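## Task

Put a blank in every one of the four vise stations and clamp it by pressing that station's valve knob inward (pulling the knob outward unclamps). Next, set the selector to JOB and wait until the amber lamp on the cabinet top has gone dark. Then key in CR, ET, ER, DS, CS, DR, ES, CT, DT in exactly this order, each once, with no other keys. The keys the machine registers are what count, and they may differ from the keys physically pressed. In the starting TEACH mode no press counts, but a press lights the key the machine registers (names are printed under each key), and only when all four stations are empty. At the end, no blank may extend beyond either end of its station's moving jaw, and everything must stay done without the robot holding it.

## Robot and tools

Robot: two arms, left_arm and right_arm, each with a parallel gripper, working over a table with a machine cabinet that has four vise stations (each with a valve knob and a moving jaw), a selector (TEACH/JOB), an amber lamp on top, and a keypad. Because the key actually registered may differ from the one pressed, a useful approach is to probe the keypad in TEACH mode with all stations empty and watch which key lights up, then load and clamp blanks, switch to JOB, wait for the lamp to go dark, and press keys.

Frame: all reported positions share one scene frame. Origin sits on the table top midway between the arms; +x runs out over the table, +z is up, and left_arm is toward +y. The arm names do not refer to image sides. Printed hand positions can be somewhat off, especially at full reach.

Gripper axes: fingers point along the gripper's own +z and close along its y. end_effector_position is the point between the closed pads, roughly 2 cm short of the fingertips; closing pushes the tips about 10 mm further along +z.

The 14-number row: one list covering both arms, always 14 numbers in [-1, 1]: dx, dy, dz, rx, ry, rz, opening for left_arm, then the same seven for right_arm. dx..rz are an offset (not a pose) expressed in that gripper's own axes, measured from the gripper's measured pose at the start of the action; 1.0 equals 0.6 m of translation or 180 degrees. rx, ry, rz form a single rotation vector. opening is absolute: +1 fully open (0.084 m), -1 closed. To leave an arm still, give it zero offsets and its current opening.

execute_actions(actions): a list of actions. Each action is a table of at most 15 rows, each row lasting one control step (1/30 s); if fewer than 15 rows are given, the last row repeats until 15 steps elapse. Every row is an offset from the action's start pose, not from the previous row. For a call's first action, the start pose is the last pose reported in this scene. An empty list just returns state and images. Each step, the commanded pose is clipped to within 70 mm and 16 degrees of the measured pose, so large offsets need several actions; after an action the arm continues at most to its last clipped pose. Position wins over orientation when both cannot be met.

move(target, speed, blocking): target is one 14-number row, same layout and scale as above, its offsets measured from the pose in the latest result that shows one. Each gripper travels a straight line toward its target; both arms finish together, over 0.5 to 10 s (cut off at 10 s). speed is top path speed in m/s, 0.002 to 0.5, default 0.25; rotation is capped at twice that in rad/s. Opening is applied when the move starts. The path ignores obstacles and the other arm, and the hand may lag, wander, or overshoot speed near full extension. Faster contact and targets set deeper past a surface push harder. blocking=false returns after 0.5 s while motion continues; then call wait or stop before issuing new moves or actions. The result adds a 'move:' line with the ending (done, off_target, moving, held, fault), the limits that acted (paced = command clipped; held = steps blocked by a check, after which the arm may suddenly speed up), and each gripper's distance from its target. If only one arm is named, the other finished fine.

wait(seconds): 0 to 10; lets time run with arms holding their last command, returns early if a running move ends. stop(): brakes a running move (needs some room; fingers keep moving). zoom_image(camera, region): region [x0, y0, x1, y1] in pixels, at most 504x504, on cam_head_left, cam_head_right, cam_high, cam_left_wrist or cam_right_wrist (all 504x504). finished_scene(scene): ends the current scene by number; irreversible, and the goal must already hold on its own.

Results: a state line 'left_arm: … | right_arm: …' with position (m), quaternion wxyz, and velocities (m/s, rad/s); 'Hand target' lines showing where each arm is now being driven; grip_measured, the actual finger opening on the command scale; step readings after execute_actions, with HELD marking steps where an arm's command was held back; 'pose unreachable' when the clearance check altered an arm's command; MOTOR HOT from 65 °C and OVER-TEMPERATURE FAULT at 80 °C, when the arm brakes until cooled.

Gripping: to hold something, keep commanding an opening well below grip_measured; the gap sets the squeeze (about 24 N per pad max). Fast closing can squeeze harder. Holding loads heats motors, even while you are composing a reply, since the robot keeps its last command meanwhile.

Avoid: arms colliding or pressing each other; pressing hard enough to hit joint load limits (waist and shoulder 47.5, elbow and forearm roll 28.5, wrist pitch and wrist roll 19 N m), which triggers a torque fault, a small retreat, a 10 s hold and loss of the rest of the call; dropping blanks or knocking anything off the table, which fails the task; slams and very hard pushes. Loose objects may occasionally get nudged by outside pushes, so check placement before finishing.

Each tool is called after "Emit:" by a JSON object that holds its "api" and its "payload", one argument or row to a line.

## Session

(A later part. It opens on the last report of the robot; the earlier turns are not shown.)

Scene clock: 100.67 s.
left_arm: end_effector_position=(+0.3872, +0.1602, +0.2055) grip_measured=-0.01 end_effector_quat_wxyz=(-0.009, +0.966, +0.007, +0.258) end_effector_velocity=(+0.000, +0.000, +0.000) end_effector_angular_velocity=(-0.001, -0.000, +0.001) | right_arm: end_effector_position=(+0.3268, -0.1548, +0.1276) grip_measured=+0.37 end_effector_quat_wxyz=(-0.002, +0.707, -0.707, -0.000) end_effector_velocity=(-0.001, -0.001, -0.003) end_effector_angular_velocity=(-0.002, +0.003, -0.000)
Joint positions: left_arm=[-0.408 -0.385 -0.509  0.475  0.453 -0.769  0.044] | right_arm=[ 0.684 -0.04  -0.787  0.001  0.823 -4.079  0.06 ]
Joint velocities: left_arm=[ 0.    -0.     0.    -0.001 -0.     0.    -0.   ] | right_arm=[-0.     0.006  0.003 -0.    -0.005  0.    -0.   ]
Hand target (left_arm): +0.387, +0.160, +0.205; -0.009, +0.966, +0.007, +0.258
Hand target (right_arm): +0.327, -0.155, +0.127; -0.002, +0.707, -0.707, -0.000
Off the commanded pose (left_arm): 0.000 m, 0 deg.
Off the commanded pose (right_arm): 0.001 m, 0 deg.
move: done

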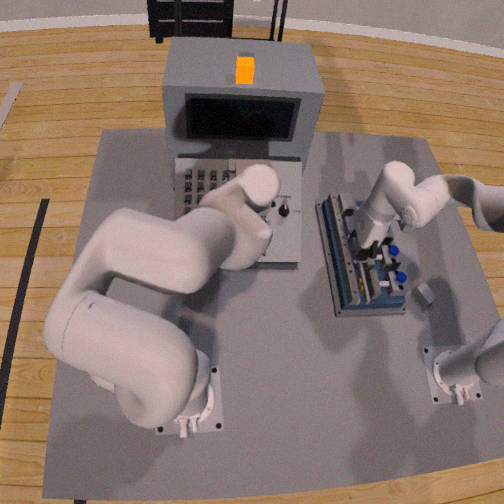

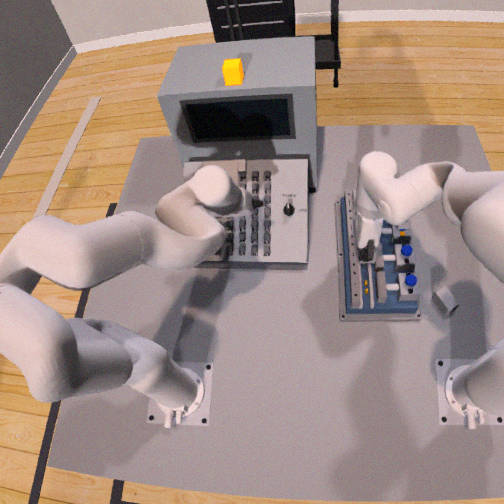

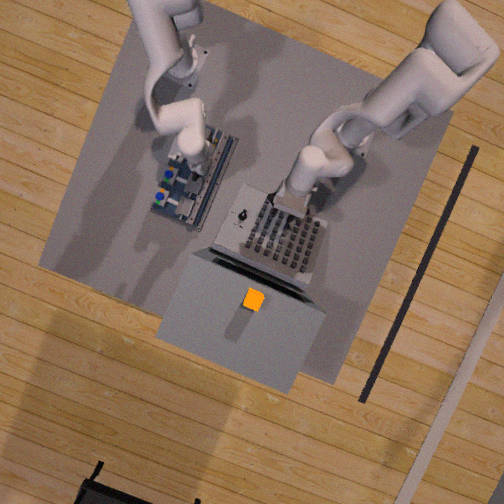

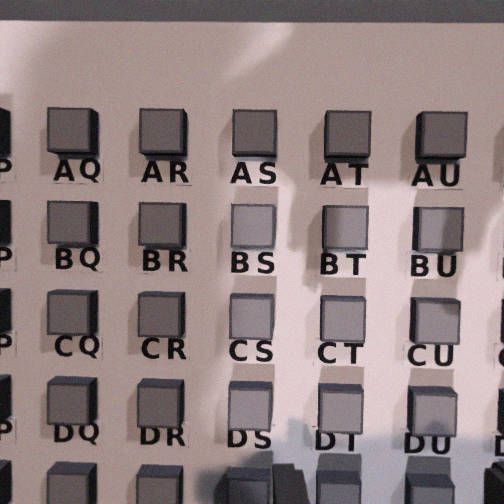

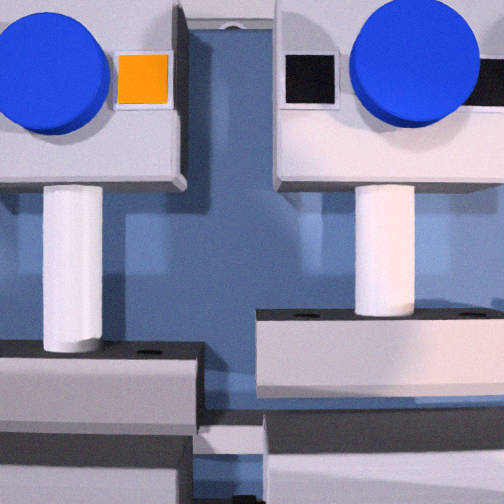

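Emit:
{"api": "move", "payload": {
  "target": [0,0,0,0,0,0,0,0,0.005,0.005,0,0,0,-0.2]
}}

Emit:
{"api": "move", "payload": {
  "target": [0,0,0,0,0,0,0,0,0,0.026,0,0,0,-0.2],
  "speed": 0.03
}}

Emit:
{"api": "execute_actions", "payload": {
  "actions": [
    [[0,0,0,0,0,0,0,0,0,0,0,0,0,0],[0,0,0,0,0,0,0,0,0,0,0,0,0,0.2],[0,0,0,0,0,0,0,0,0,0,0,0,0,0.35],[0,0,0,0,0,0,0,0,0,0,0,0,0,0.4],[0,0,0,0,0,0,0,0,0,0,0,0,0,0.45],[0,0,0,0,0,0,0,0,0,0,0,0,0,0.52]]
  ]
}}

Emit:
{"api": "move", "payload": {
  "target": [0,0,0,0,0,0,0,0,0,-0.062,0,0,0,0.52]
}}

Emit:
{"api": "move", "payload": {
  "target": [0,0,0,0,0,0,0,0.17,0,0,0,0,0,-1]
}}

Scene clock: 102.73 s.
left_arm: end_effector_position=(+0.3872, +0.1602, +0.2055) grip_measured=-0.01 end_effector_quat_wxyz=(-0.009, +0.966, +0.007, +0.258) end_effector_velocity=(-0.000, +0.000, -0.000) end_effector_angular_velocity=(-0.001, +0.001, +0.001) | right_arm: end_effector_position=(+0.3239, -0.1547, +0.1246) grip_measured=+0.37 end_effector_quat_wxyz=(-0.002, +0.707, -0.707, -0.000) end_effector_velocity=(-0.000, -0.000, -0.000) end_effector_angular_velocity=(+0.000, -0.000, -0.000)
Joint positions: left_arm=[-0.408 -0.385 -0.509  0.475  0.453 -0.769  0.044] | right_arm=[ 0.688 -0.043 -0.775  0.002  0.813 -4.075  0.06 ]
Joint velocities: left_arm=[ 0.     0.     0.    -0.001 -0.    -0.001  0.   ] | right_arm=[ 0.001 -0.001  0.002 -0.    -0.002  0.001 -0.   ]
Hand target (left_arm): +0.387, +0.160, +0.205; -0.009, +0.966, +0.007, +0.258
Hand target (right_arm): +0.324, -0.155, +0.125; -0.002, +0.707, -0.707, -0.000
Off the commanded pose (left_arm): 0.000 m, 0 deg.
Off the commanded pose (right_arm): 0.000 m, 0 deg.
move: done

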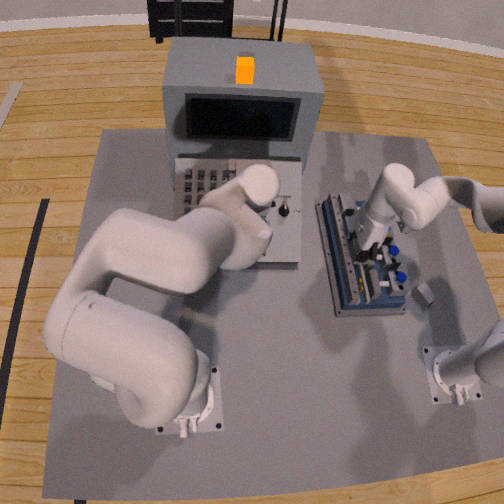

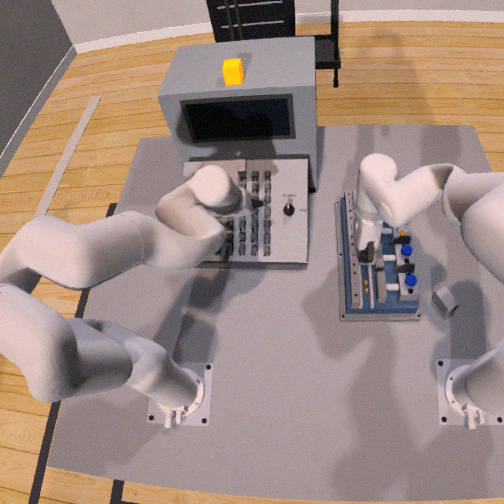

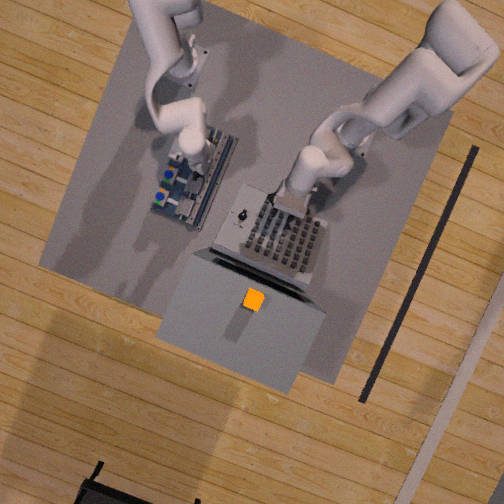

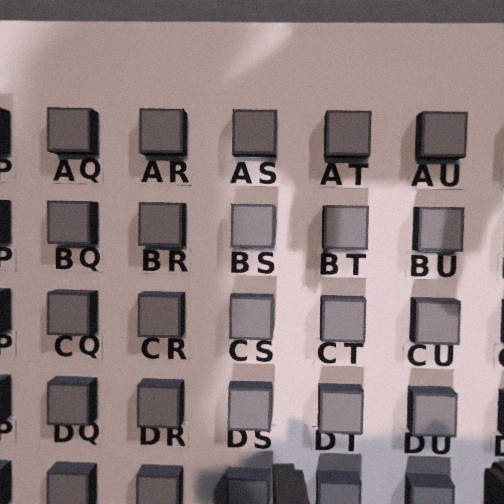

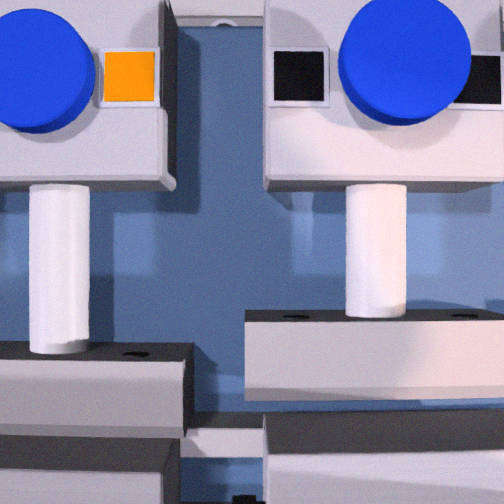

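Scene clock: 103.53 s.
left_arm: end_effector_position=(+0.3872, +0.1602, +0.2055) grip_measured=-0.01 end_effector_quat_wxyz=(-0.009, +0.966, +0.007, +0.258) end_effector_velocity=(+0.000, -0.000, +0.001) end_effector_angular_velocity=(-0.001, -0.002, +0.000) | right_arm: end_effector_position=(+0.3253, -0.1536, +0.1115) grip_measured=+0.37 end_effector_quat_wxyz=(-0.005, +0.707, -0.707, +0.000) end_effector_velocity=(-0.001, -0.001, -0.002) end_effector_angular_velocity=(-0.002, +0.002, -0.000)
Joint positions: left_arm=[-0.408 -0.385 -0.509  0.475  0.453 -0.769  0.044] | right_arm=[ 0.688 -0.015 -0.761  0.002  0.766 -4.075  0.06 ]
Joint velocities: left_arm=[-0.    -0.001 -0.001 -0.    -0.001 -0.    -0.   ] | right_arm=[-0.     0.002  0.004 -0.    -0.003  0.     0.   ]
Hand target (left_arm): +0.387, +0.160, +0.205; -0.009, +0.966, +0.007, +0.258
Hand target (right_arm): +0.324, -0.155, +0.109; -0.002, +0.707, -0.707, -0.000
Off the commanded pose (left_arm): 0.000 m, 0 deg.
Off the commanded pose (right_arm): 0.003 m, 0 deg.
move: done

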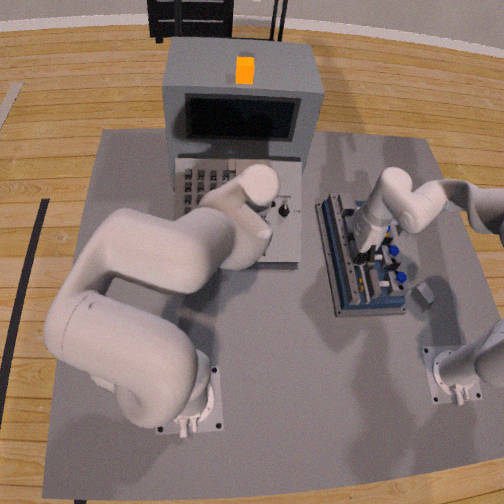

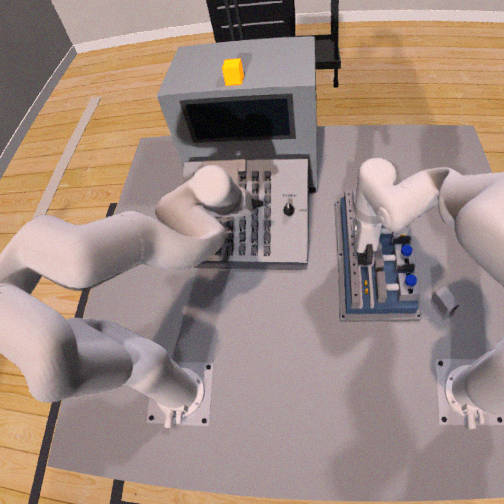

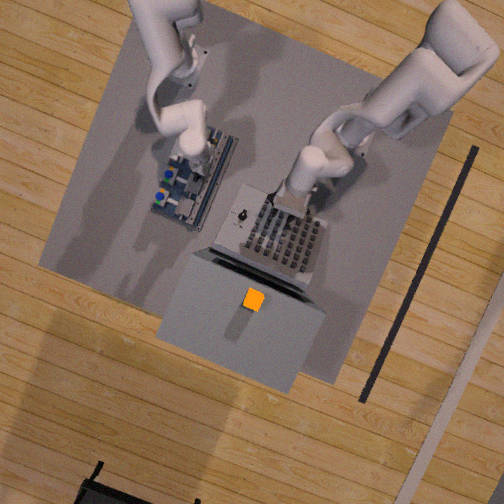

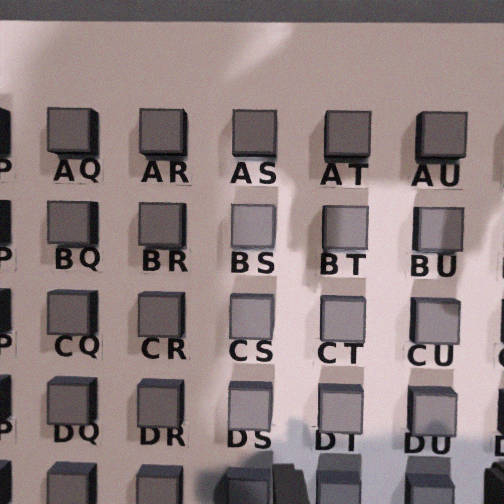

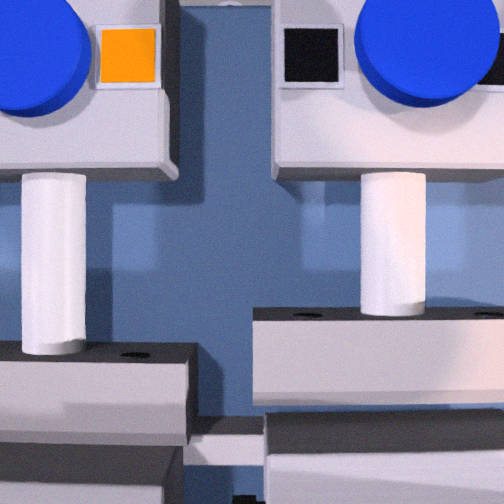

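Scene clock: 104.03 s.
left_arm: end_effector_position=(+0.3872, +0.1602, +0.2055) grip_measured=-0.01 end_effector_quat_wxyz=(-0.009, +0.966, +0.007, +0.258) end_effector_velocity=(-0.000, +0.000, +0.000) end_effector_angular_velocity=(+0.001, +0.000, +0.001) | right_arm: end_effector_position=(+0.3248, -0.1539, +0.1106) grip_measured=+0.51 end_effector_quat_wxyz=(-0.004, +0.707, -0.707, +0.000) end_effector_velocity=(+0.004, +0.003, +0.007) end_effector_angular_velocity=(+0.010, -0.014, +0.000)
Joint positions: left_arm=[-0.408 -0.385 -0.509  0.475  0.453 -0.769  0.044] | right_arm=[ 0.688 -0.014 -0.76   0.002  0.766 -4.075  0.065]
Joint velocities: left_arm=[ 0.    -0.001  0.     0.     0.001  0.     0.   ] | right_arm=[ 0.    -0.009 -0.009 -0.    -0.     0.     0.001]
Hand target (left_arm): +0.387, +0.160, +0.205; -0.009, +0.966, +0.007, +0.258
Hand target (right_arm): +0.325, -0.154, +0.111; -0.005, +0.707, -0.707, +0.000
Off the commanded pose (left_arm): 0.000 m, 0 deg.
Off the commanded pose (right_arm): 0.001 m, 0 deg.
Step readings (end_effector_position):
0: left_arm (+0.3872, +0.1602, +0.2055) | right_arm (+0.3253, -0.1536, +0.1115)
1: left_arm (+0.3872, +0.1602, +0.2055) | right_arm (+0.3253, -0.1536, +0.1115)
2: left_arm (+0.3872, +0.1602, +0.2055) | right_arm (+0.3253, -0.1535, +0.1115)
4: left_arm (+0.3872, +0.1602, +0.2055) | right_arm (+0.3253, -0.1535, +0.1116)
8: left_arm (+0.3872, +0.1602, +0.2055) | right_arm (+0.3242, -0.1545, +0.1096)
15: end_effector_position above

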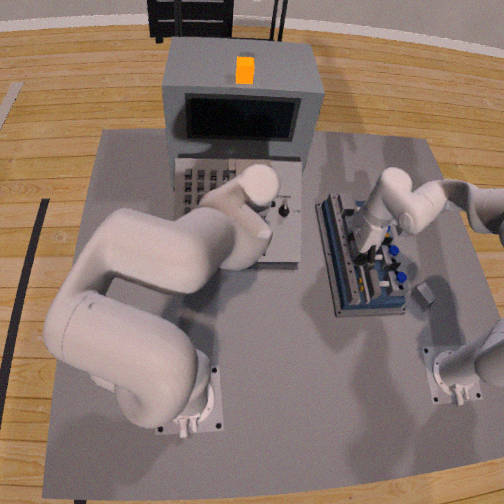

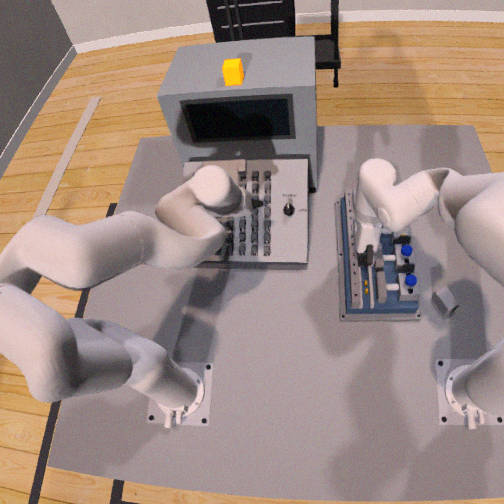

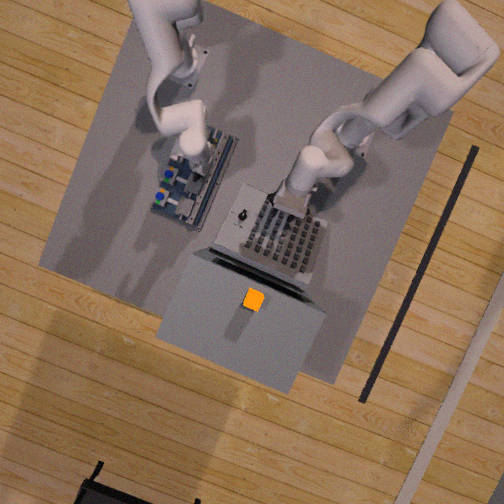

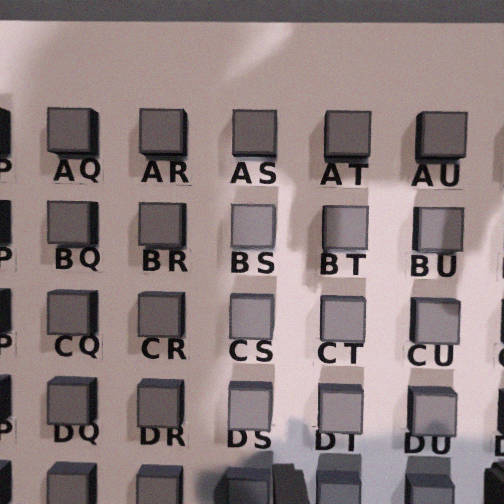

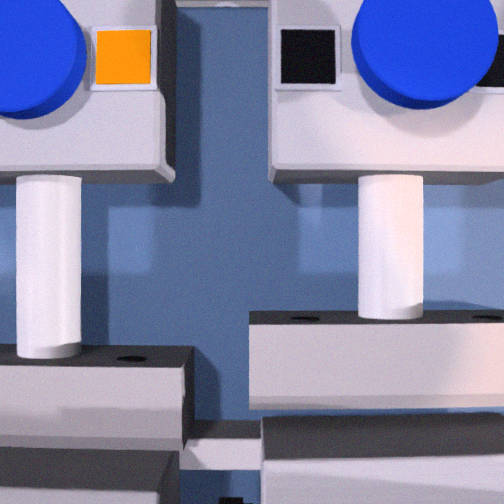

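Scene clock: 104.83 s.
left_arm: end_effector_position=(+0.3872, +0.1602, +0.2055) grip_measured=-0.01 end_effector_quat_wxyz=(-0.009, +0.966, +0.007, +0.258) end_effector_velocity=(-0.000, +0.000, -0.001) end_effector_angular_velocity=(+0.003, +0.002, -0.001) | right_arm: end_effector_position=(+0.3245, -0.1543, +0.1473) grip_measured=+0.51 end_effector_quat_wxyz=(-0.004, +0.707, -0.707, +0.000) end_effector_velocity=(+0.000, +0.000, +0.002) end_effector_angular_velocity=(-0.001, -0.001, +0.001)
Joint positions: left_arm=[-0.408 -0.385 -0.509  0.475  0.453 -0.769  0.044] | right_arm=[ 0.688 -0.082 -0.804  0.001  0.878 -4.075  0.065]
Joint velocities: left_arm=[-0.     0.001  0.     0.002  0.001  0.    -0.   ] | right_arm=[-0.    -0.002 -0.003 -0.001  0.005  0.     0.   ]
Hand target (left_arm): +0.387, +0.160, +0.205; -0.009, +0.966, +0.007, +0.258
Hand target (right_arm): +0.325, -0.154, +0.148; -0.004, +0.707, -0.707, +0.000
Off the commanded pose (left_arm): 0.000 m, 0 deg.
Off the commanded pose (right_arm): 0.001 m, 0 deg.
move: done

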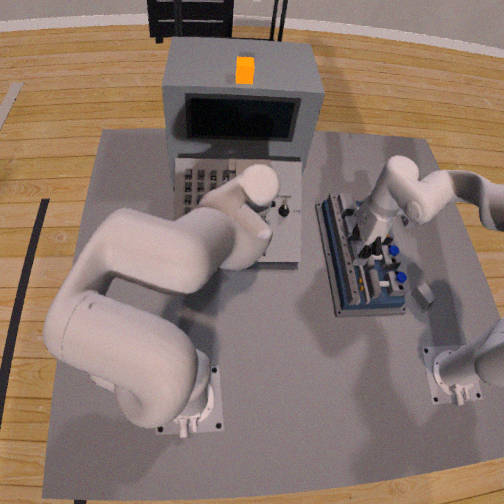

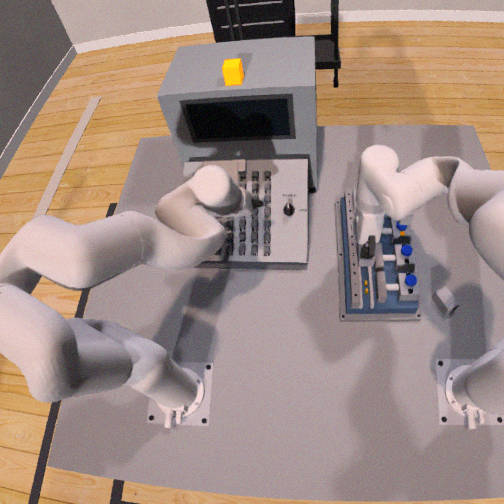

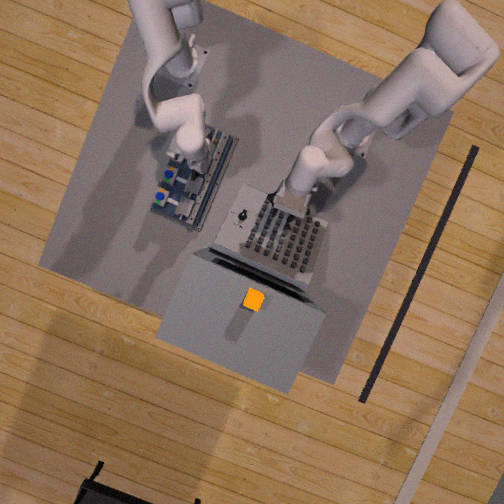

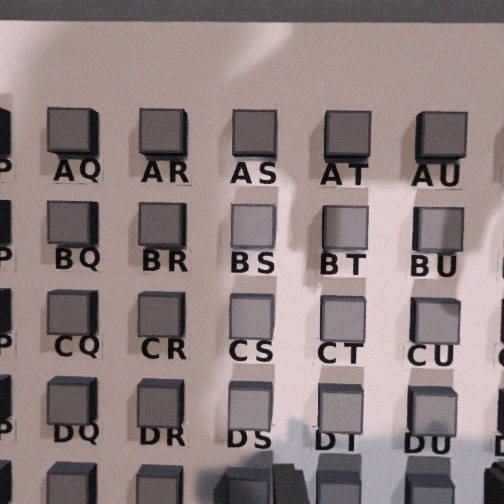

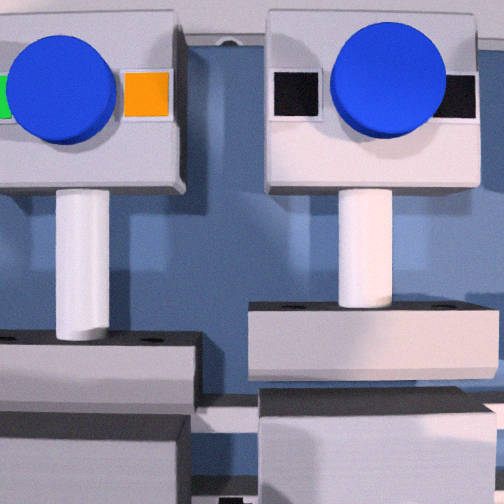

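Scene clock: 105.80 s.
left_arm: end_effector_position=(+0.3872, +0.1602, +0.2055) grip_measured=-0.01 end_effector_quat_wxyz=(-0.009, +0.966, +0.007, +0.258) end_effector_velocity=(-0.000, +0.000, -0.001) end_effector_angular_velocity=(+0.000, +0.002, -0.000) | right_arm: end_effector_position=(+0.3246, -0.2562, +0.1468) grip_measured=-1.00 end_effector_quat_wxyz=(-0.003, +0.707, -0.707, +0.000) end_effector_velocity=(+0.000, -0.002, +0.000) end_effector_angular_velocity=(-0.000, -0.000, +0.001)
Joint positions: left_arm=[-0.408 -0.385 -0.509  0.475  0.453 -0.769  0.044] | right_arm=[ 0.465 -0.258 -0.624  0.002  0.875 -4.299  0.   ]
Joint velocities: left_arm=[-0.     0.001  0.001 -0.    -0.    -0.    -0.   ] | right_arm=[-0.004 -0.003  0.002 -0.001  0.001 -0.005  0.   ]
Hand target (left_arm): +0.387, +0.160, +0.205; -0.009, +0.966, +0.007, +0.258
Hand target (right_arm): +0.325, -0.256, +0.147; -0.003, +0.707, -0.707, +0.000
Off the commanded pose (left_arm): 0.000 m, 0 deg.
Off the commanded pose (right_arm): 0.000 m, 0 deg.
move: done

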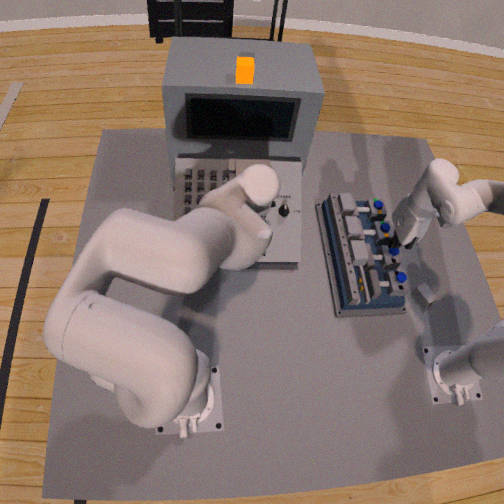

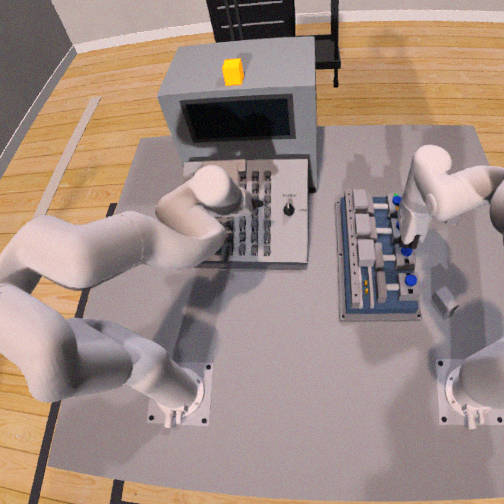

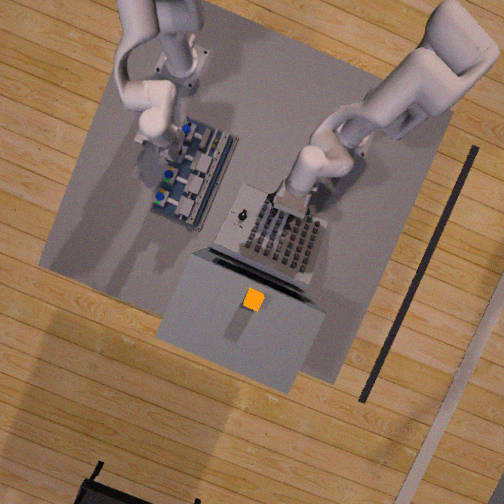

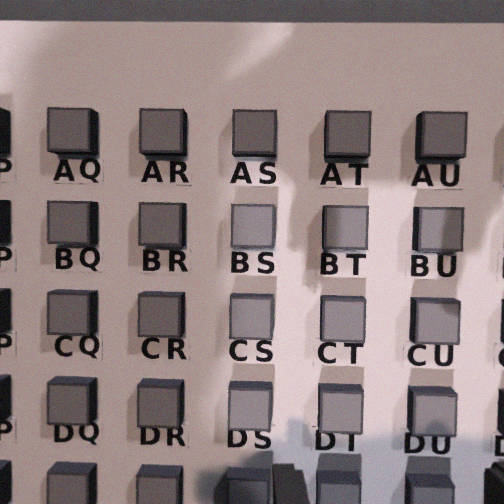

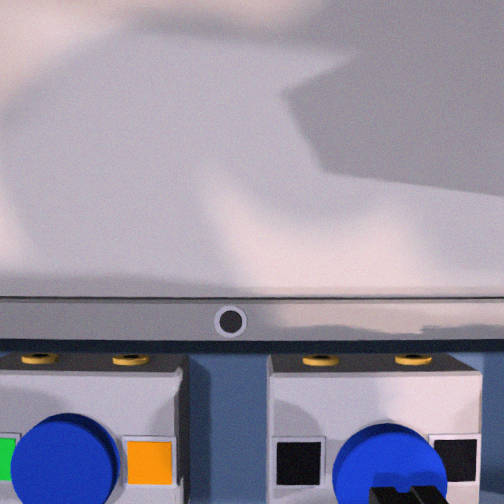

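Emit:
{"api": "move", "payload": {
  "target": [0,0.1,0,0,0,0,0,0,0,0.05,0,0,0,-1],
  "speed": 0.08
}}

Emit:
{"api": "move", "payload": {
  "target": [0,0.095,0,0,0,0,0,0,0,-0.05,0,0,0,-1]
}}

Emit:
{"api": "move", "payload": {
  "target": [0,0,0.07,0,0,0,-0.2,0.16,0.15,0,0,0,-0.15,0.65],
  "speed": 0.35
}}

Scene clock: 108.13 s.
left_arm: end_effector_position=(+0.3882, +0.1005, +0.2045) grip_measured=-0.01 end_effector_quat_wxyz=(-0.009, +0.966, +0.007, +0.258) end_effector_velocity=(+0.000, -0.001, +0.000) end_effector_angular_velocity=(+0.001, -0.002, +0.001) | right_arm: end_effector_position=(+0.3255, -0.2557, +0.1186) grip_measured=-1.00 end_effector_quat_wxyz=(-0.005, +0.707, -0.707, +0.001) end_effector_velocity=(-0.000, -0.000, -0.001) end_effector_angular_velocity=(+0.000, -0.001, -0.000)
Joint positions: left_arm=[-0.553 -0.276 -0.621  0.569  0.513 -0.978  0.044] | right_arm=[ 0.465 -0.2   -0.586  0.003  0.776 -4.299  0.   ]
Joint velocities: left_arm=[-0.004  0.003 -0.004  0.005  0.002 -0.008  0.   ] | right_arm=[ 0.     0.001  0.003 -0.    -0.005  0.     0.   ]
Hand target (left_arm): +0.388, +0.100, +0.205; -0.009, +0.966, +0.007, +0.258
Hand target (right_arm): +0.325, -0.256, +0.117; -0.003, +0.707, -0.707, +0.000
Off the commanded pose (left_arm): 0.000 m, 0 deg.
Off the commanded pose (right_arm): 0.002 m, 0 deg.
move: done

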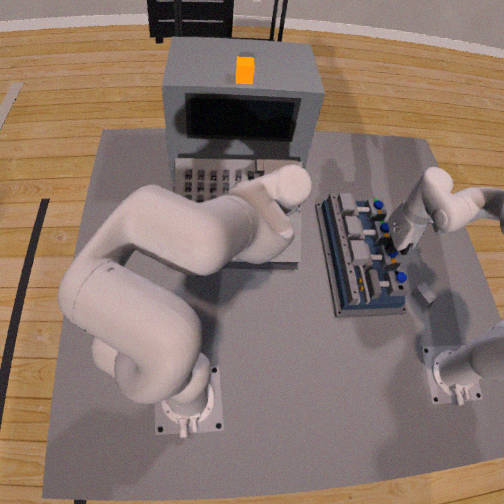

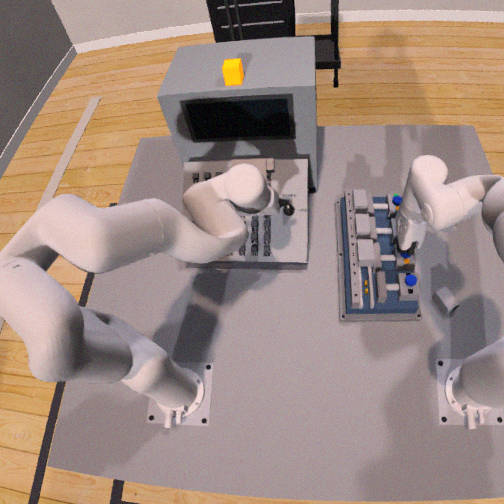

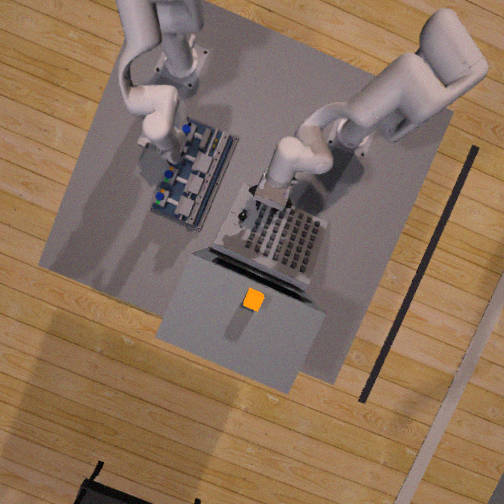

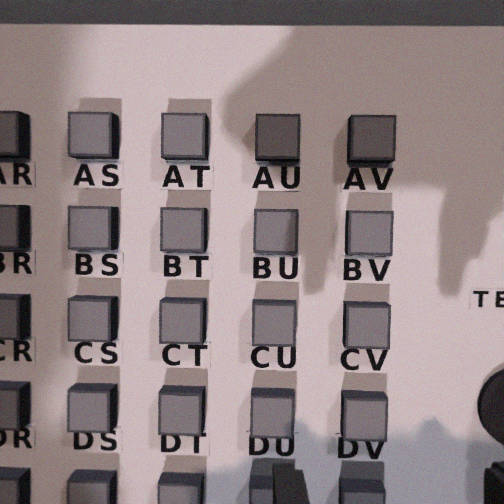

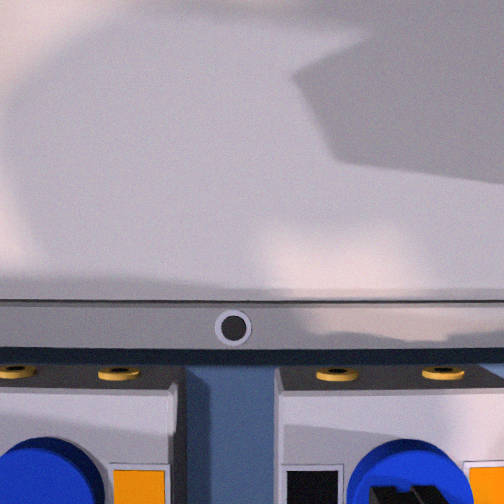

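Scene clock: 108.97 s.
left_arm: end_effector_position=(+0.3892, +0.0438, +0.2037) grip_measured=-0.01 end_effector_quat_wxyz=(-0.009, +0.966, +0.008, +0.258) end_effector_velocity=(+0.001, -0.002, +0.000) end_effector_angular_velocity=(+0.001, -0.001, +0.001) | right_arm: end_effector_position=(+0.3252, -0.2560, +0.1482) grip_measured=-1.00 end_effector_quat_wxyz=(-0.005, +0.707, -0.707, +0.001) end_effector_velocity=(+0.001, +0.001, +0.003) end_effector_angular_velocity=(+0.002, -0.004, +0.001)
Joint positions: left_arm=[-0.676 -0.158 -0.749  0.615  0.574 -1.122  0.044] | right_arm=[ 0.464 -0.26  -0.626  0.002  0.877 -4.299  0.   ]
Joint velocities: left_arm=[-0.004  0.005 -0.007  0.003  0.003 -0.006  0.   ] | right_arm=[ 0.    -0.003 -0.005  0.     0.004 -0.     0.   ]
Hand target (left_arm): +0.389, +0.043, +0.204; -0.009, +0.966, +0.007, +0.258
Hand target (right_arm): +0.325, -0.256, +0.149; -0.005, +0.707, -0.707, +0.001
Off the commanded pose (left_arm): 0.000 m, 0 deg.
Off the commanded pose (right_arm): 0.000 m, 0 deg.
move: done

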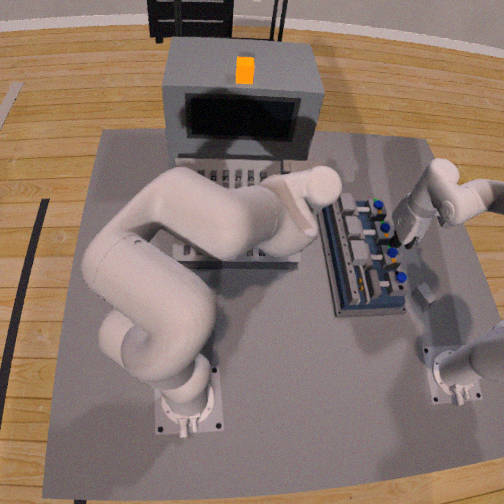

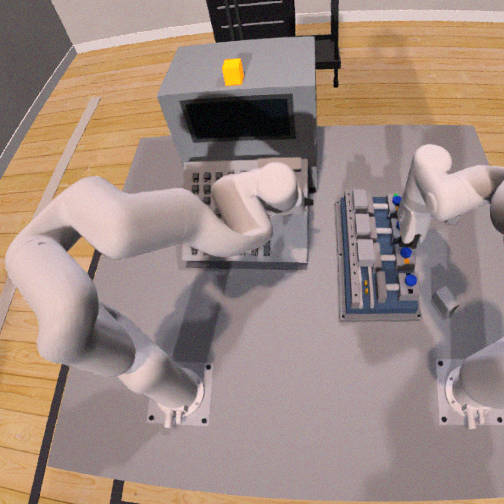

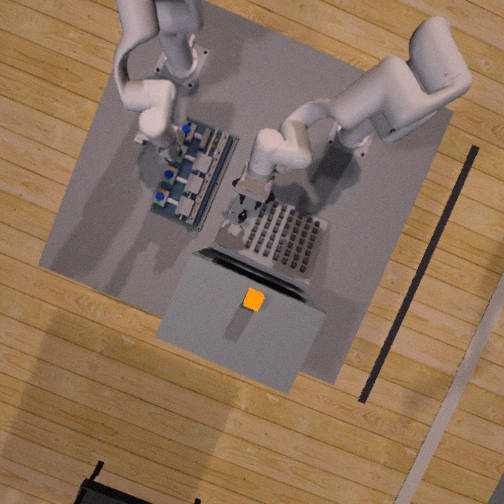

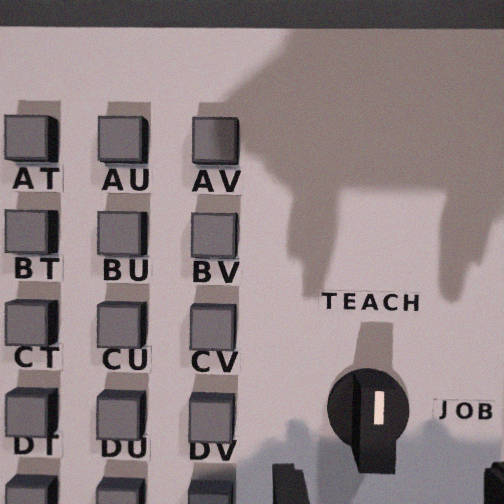

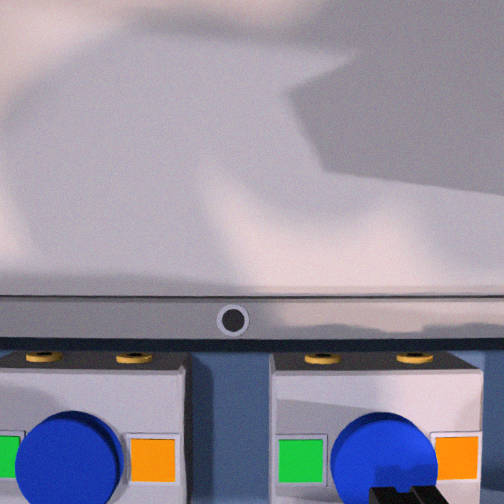

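Scene clock: 110.27 s.
left_arm: end_effector_position=(+0.4101, +0.0447, +0.1675) grip_measured=-0.21 end_effector_quat_wxyz=(-0.009, +0.966, +0.008, +0.258) end_effector_velocity=(-0.000, +0.000, -0.001) end_effector_angular_velocity=(+0.002, +0.001, +0.000) | right_arm: end_effector_position=(+0.2353, -0.3521, +0.1472) grip_measured=+0.65 end_effector_quat_wxyz=(-0.004, +0.853, -0.523, +0.002) end_effector_velocity=(-0.001, -0.001, +0.000) end_effector_angular_velocity=(+0.001, +0.001, +0.004)
Joint positions: left_arm=[-0.626 -0.036 -0.77   0.703  0.472 -1.185  0.035] | right_arm=[ 0.26  -0.751 -0.269  0.003  1.011 -4.975  0.071]
Joint velocities: left_arm=[ 0.     0.001  0.     0.001  0.001 -0.001  0.   ] | right_arm=[-0.005 -0.008  0.004  0.002  0.004 -0.009  0.   ]
Hand target (left_arm): +0.410, +0.045, +0.167; -0.009, +0.966, +0.008, +0.258
Hand target (right_arm): +0.235, -0.352, +0.147; -0.004, +0.853, -0.522, +0.002
Off the commanded pose (left_arm): 0.000 m, 0 deg.
Off the commanded pose (right_arm): 0.000 m, 0 deg.
move: done

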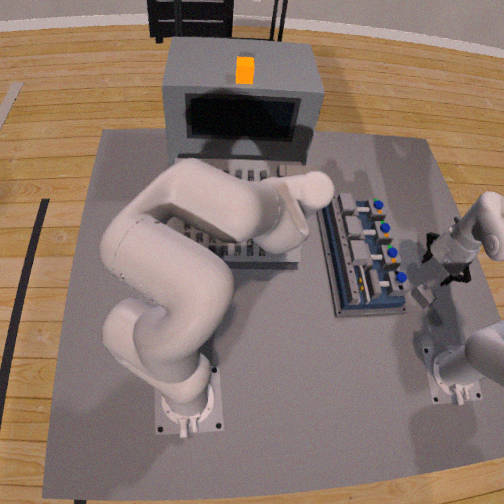

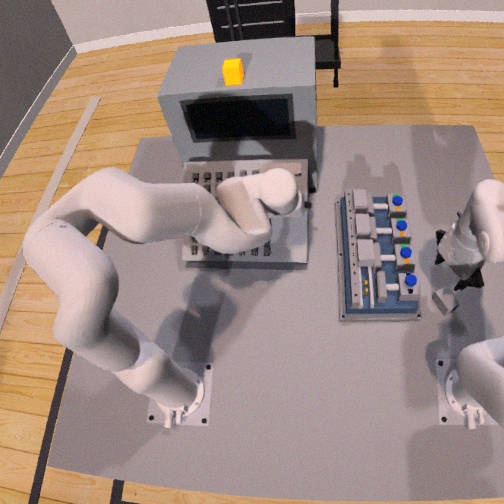

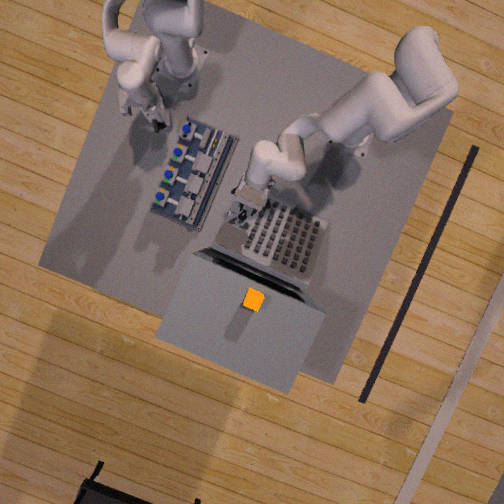

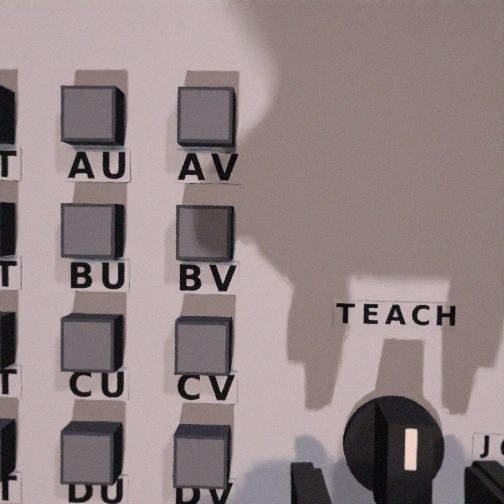

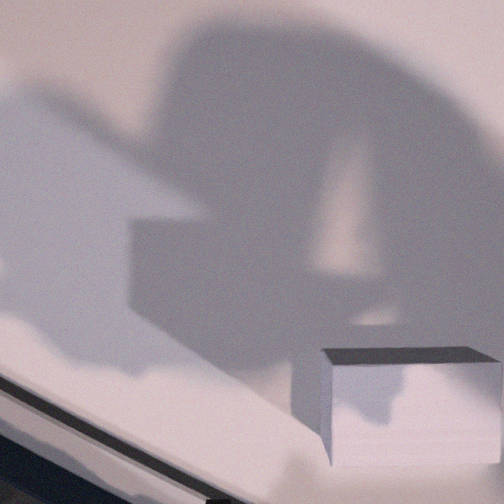

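Emit:
{"api": "move", "payload": {
  "target": [0,0,0,0,0,0,-0.2,0.003,0.04,0.125,0,0,-0.004,0.62]
}}

Scene clock: 113.17 s.
left_arm: end_effector_position=(+0.4101, +0.0447, +0.1675) grip_measured=-0.21 end_effector_quat_wxyz=(-0.009, +0.966, +0.008, +0.258) end_effector_velocity=(+0.000, -0.000, +0.000) end_effector_angular_velocity=(-0.001, -0.001, -0.001) | right_arm: end_effector_position=(+0.2152, -0.3641, +0.0724) grip_measured=+0.62 end_effector_quat_wxyz=(-0.004, +0.856, -0.517, +0.002) end_effector_velocity=(-0.001, -0.000, -0.003) end_effector_angular_velocity=(-0.001, +0.003, +0.001)
Joint positions: left_arm=[-0.626 -0.036 -0.77   0.703  0.472 -1.185  0.035] | right_arm=[ 0.228 -0.662 -0.076  0.005  0.73  -5.022  0.07 ]
Joint velocities: left_arm=[ 0.    -0.     0.     0.    -0.001  0.     0.   ] | right_arm=[-0.     0.011  0.002 -0.    -0.01  -0.001 -0.   ]
Hand target (left_arm): +0.410, +0.045, +0.167; -0.009, +0.966, +0.008, +0.258
Hand target (right_arm): +0.215, -0.364, +0.072; -0.004, +0.856, -0.517, +0.002
Off the commanded pose (left_arm): 0.000 m, 0 deg.
Off the commanded pose (right_arm): 0.000 m, 0 deg.
move: done

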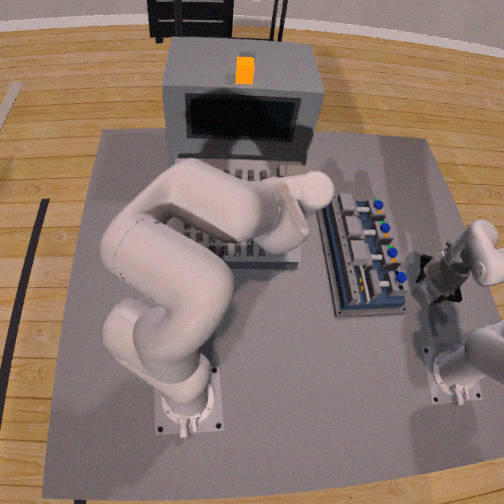

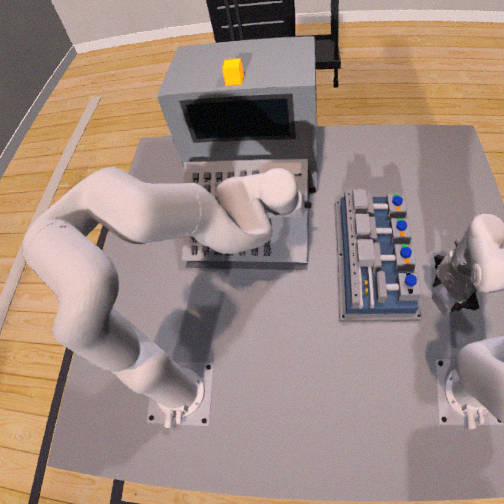

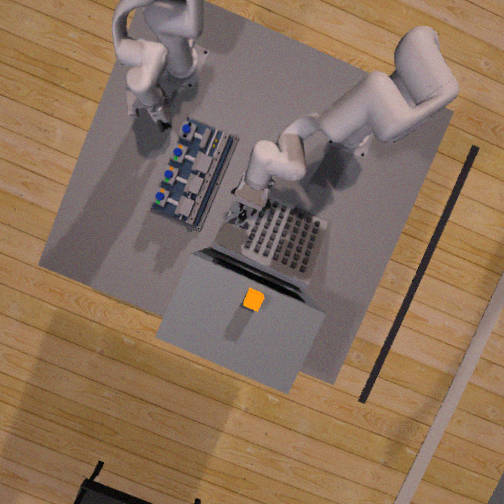

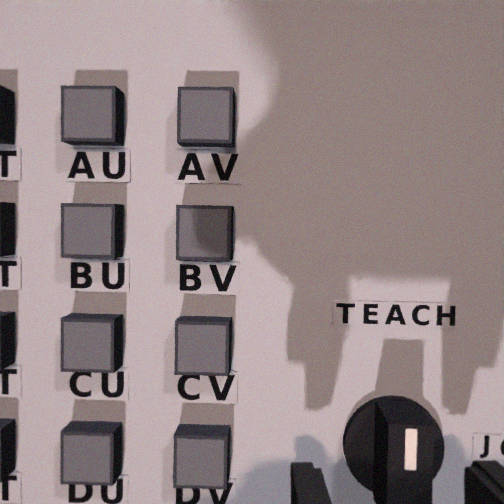

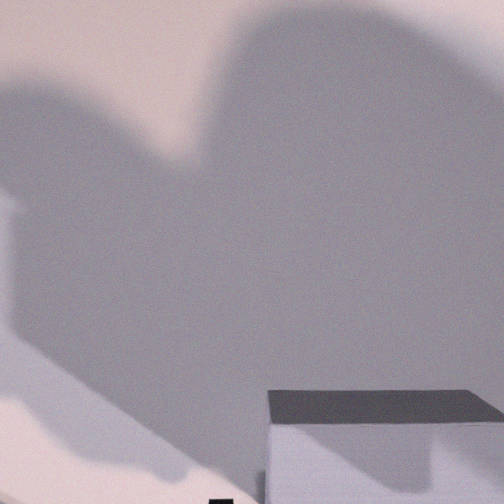

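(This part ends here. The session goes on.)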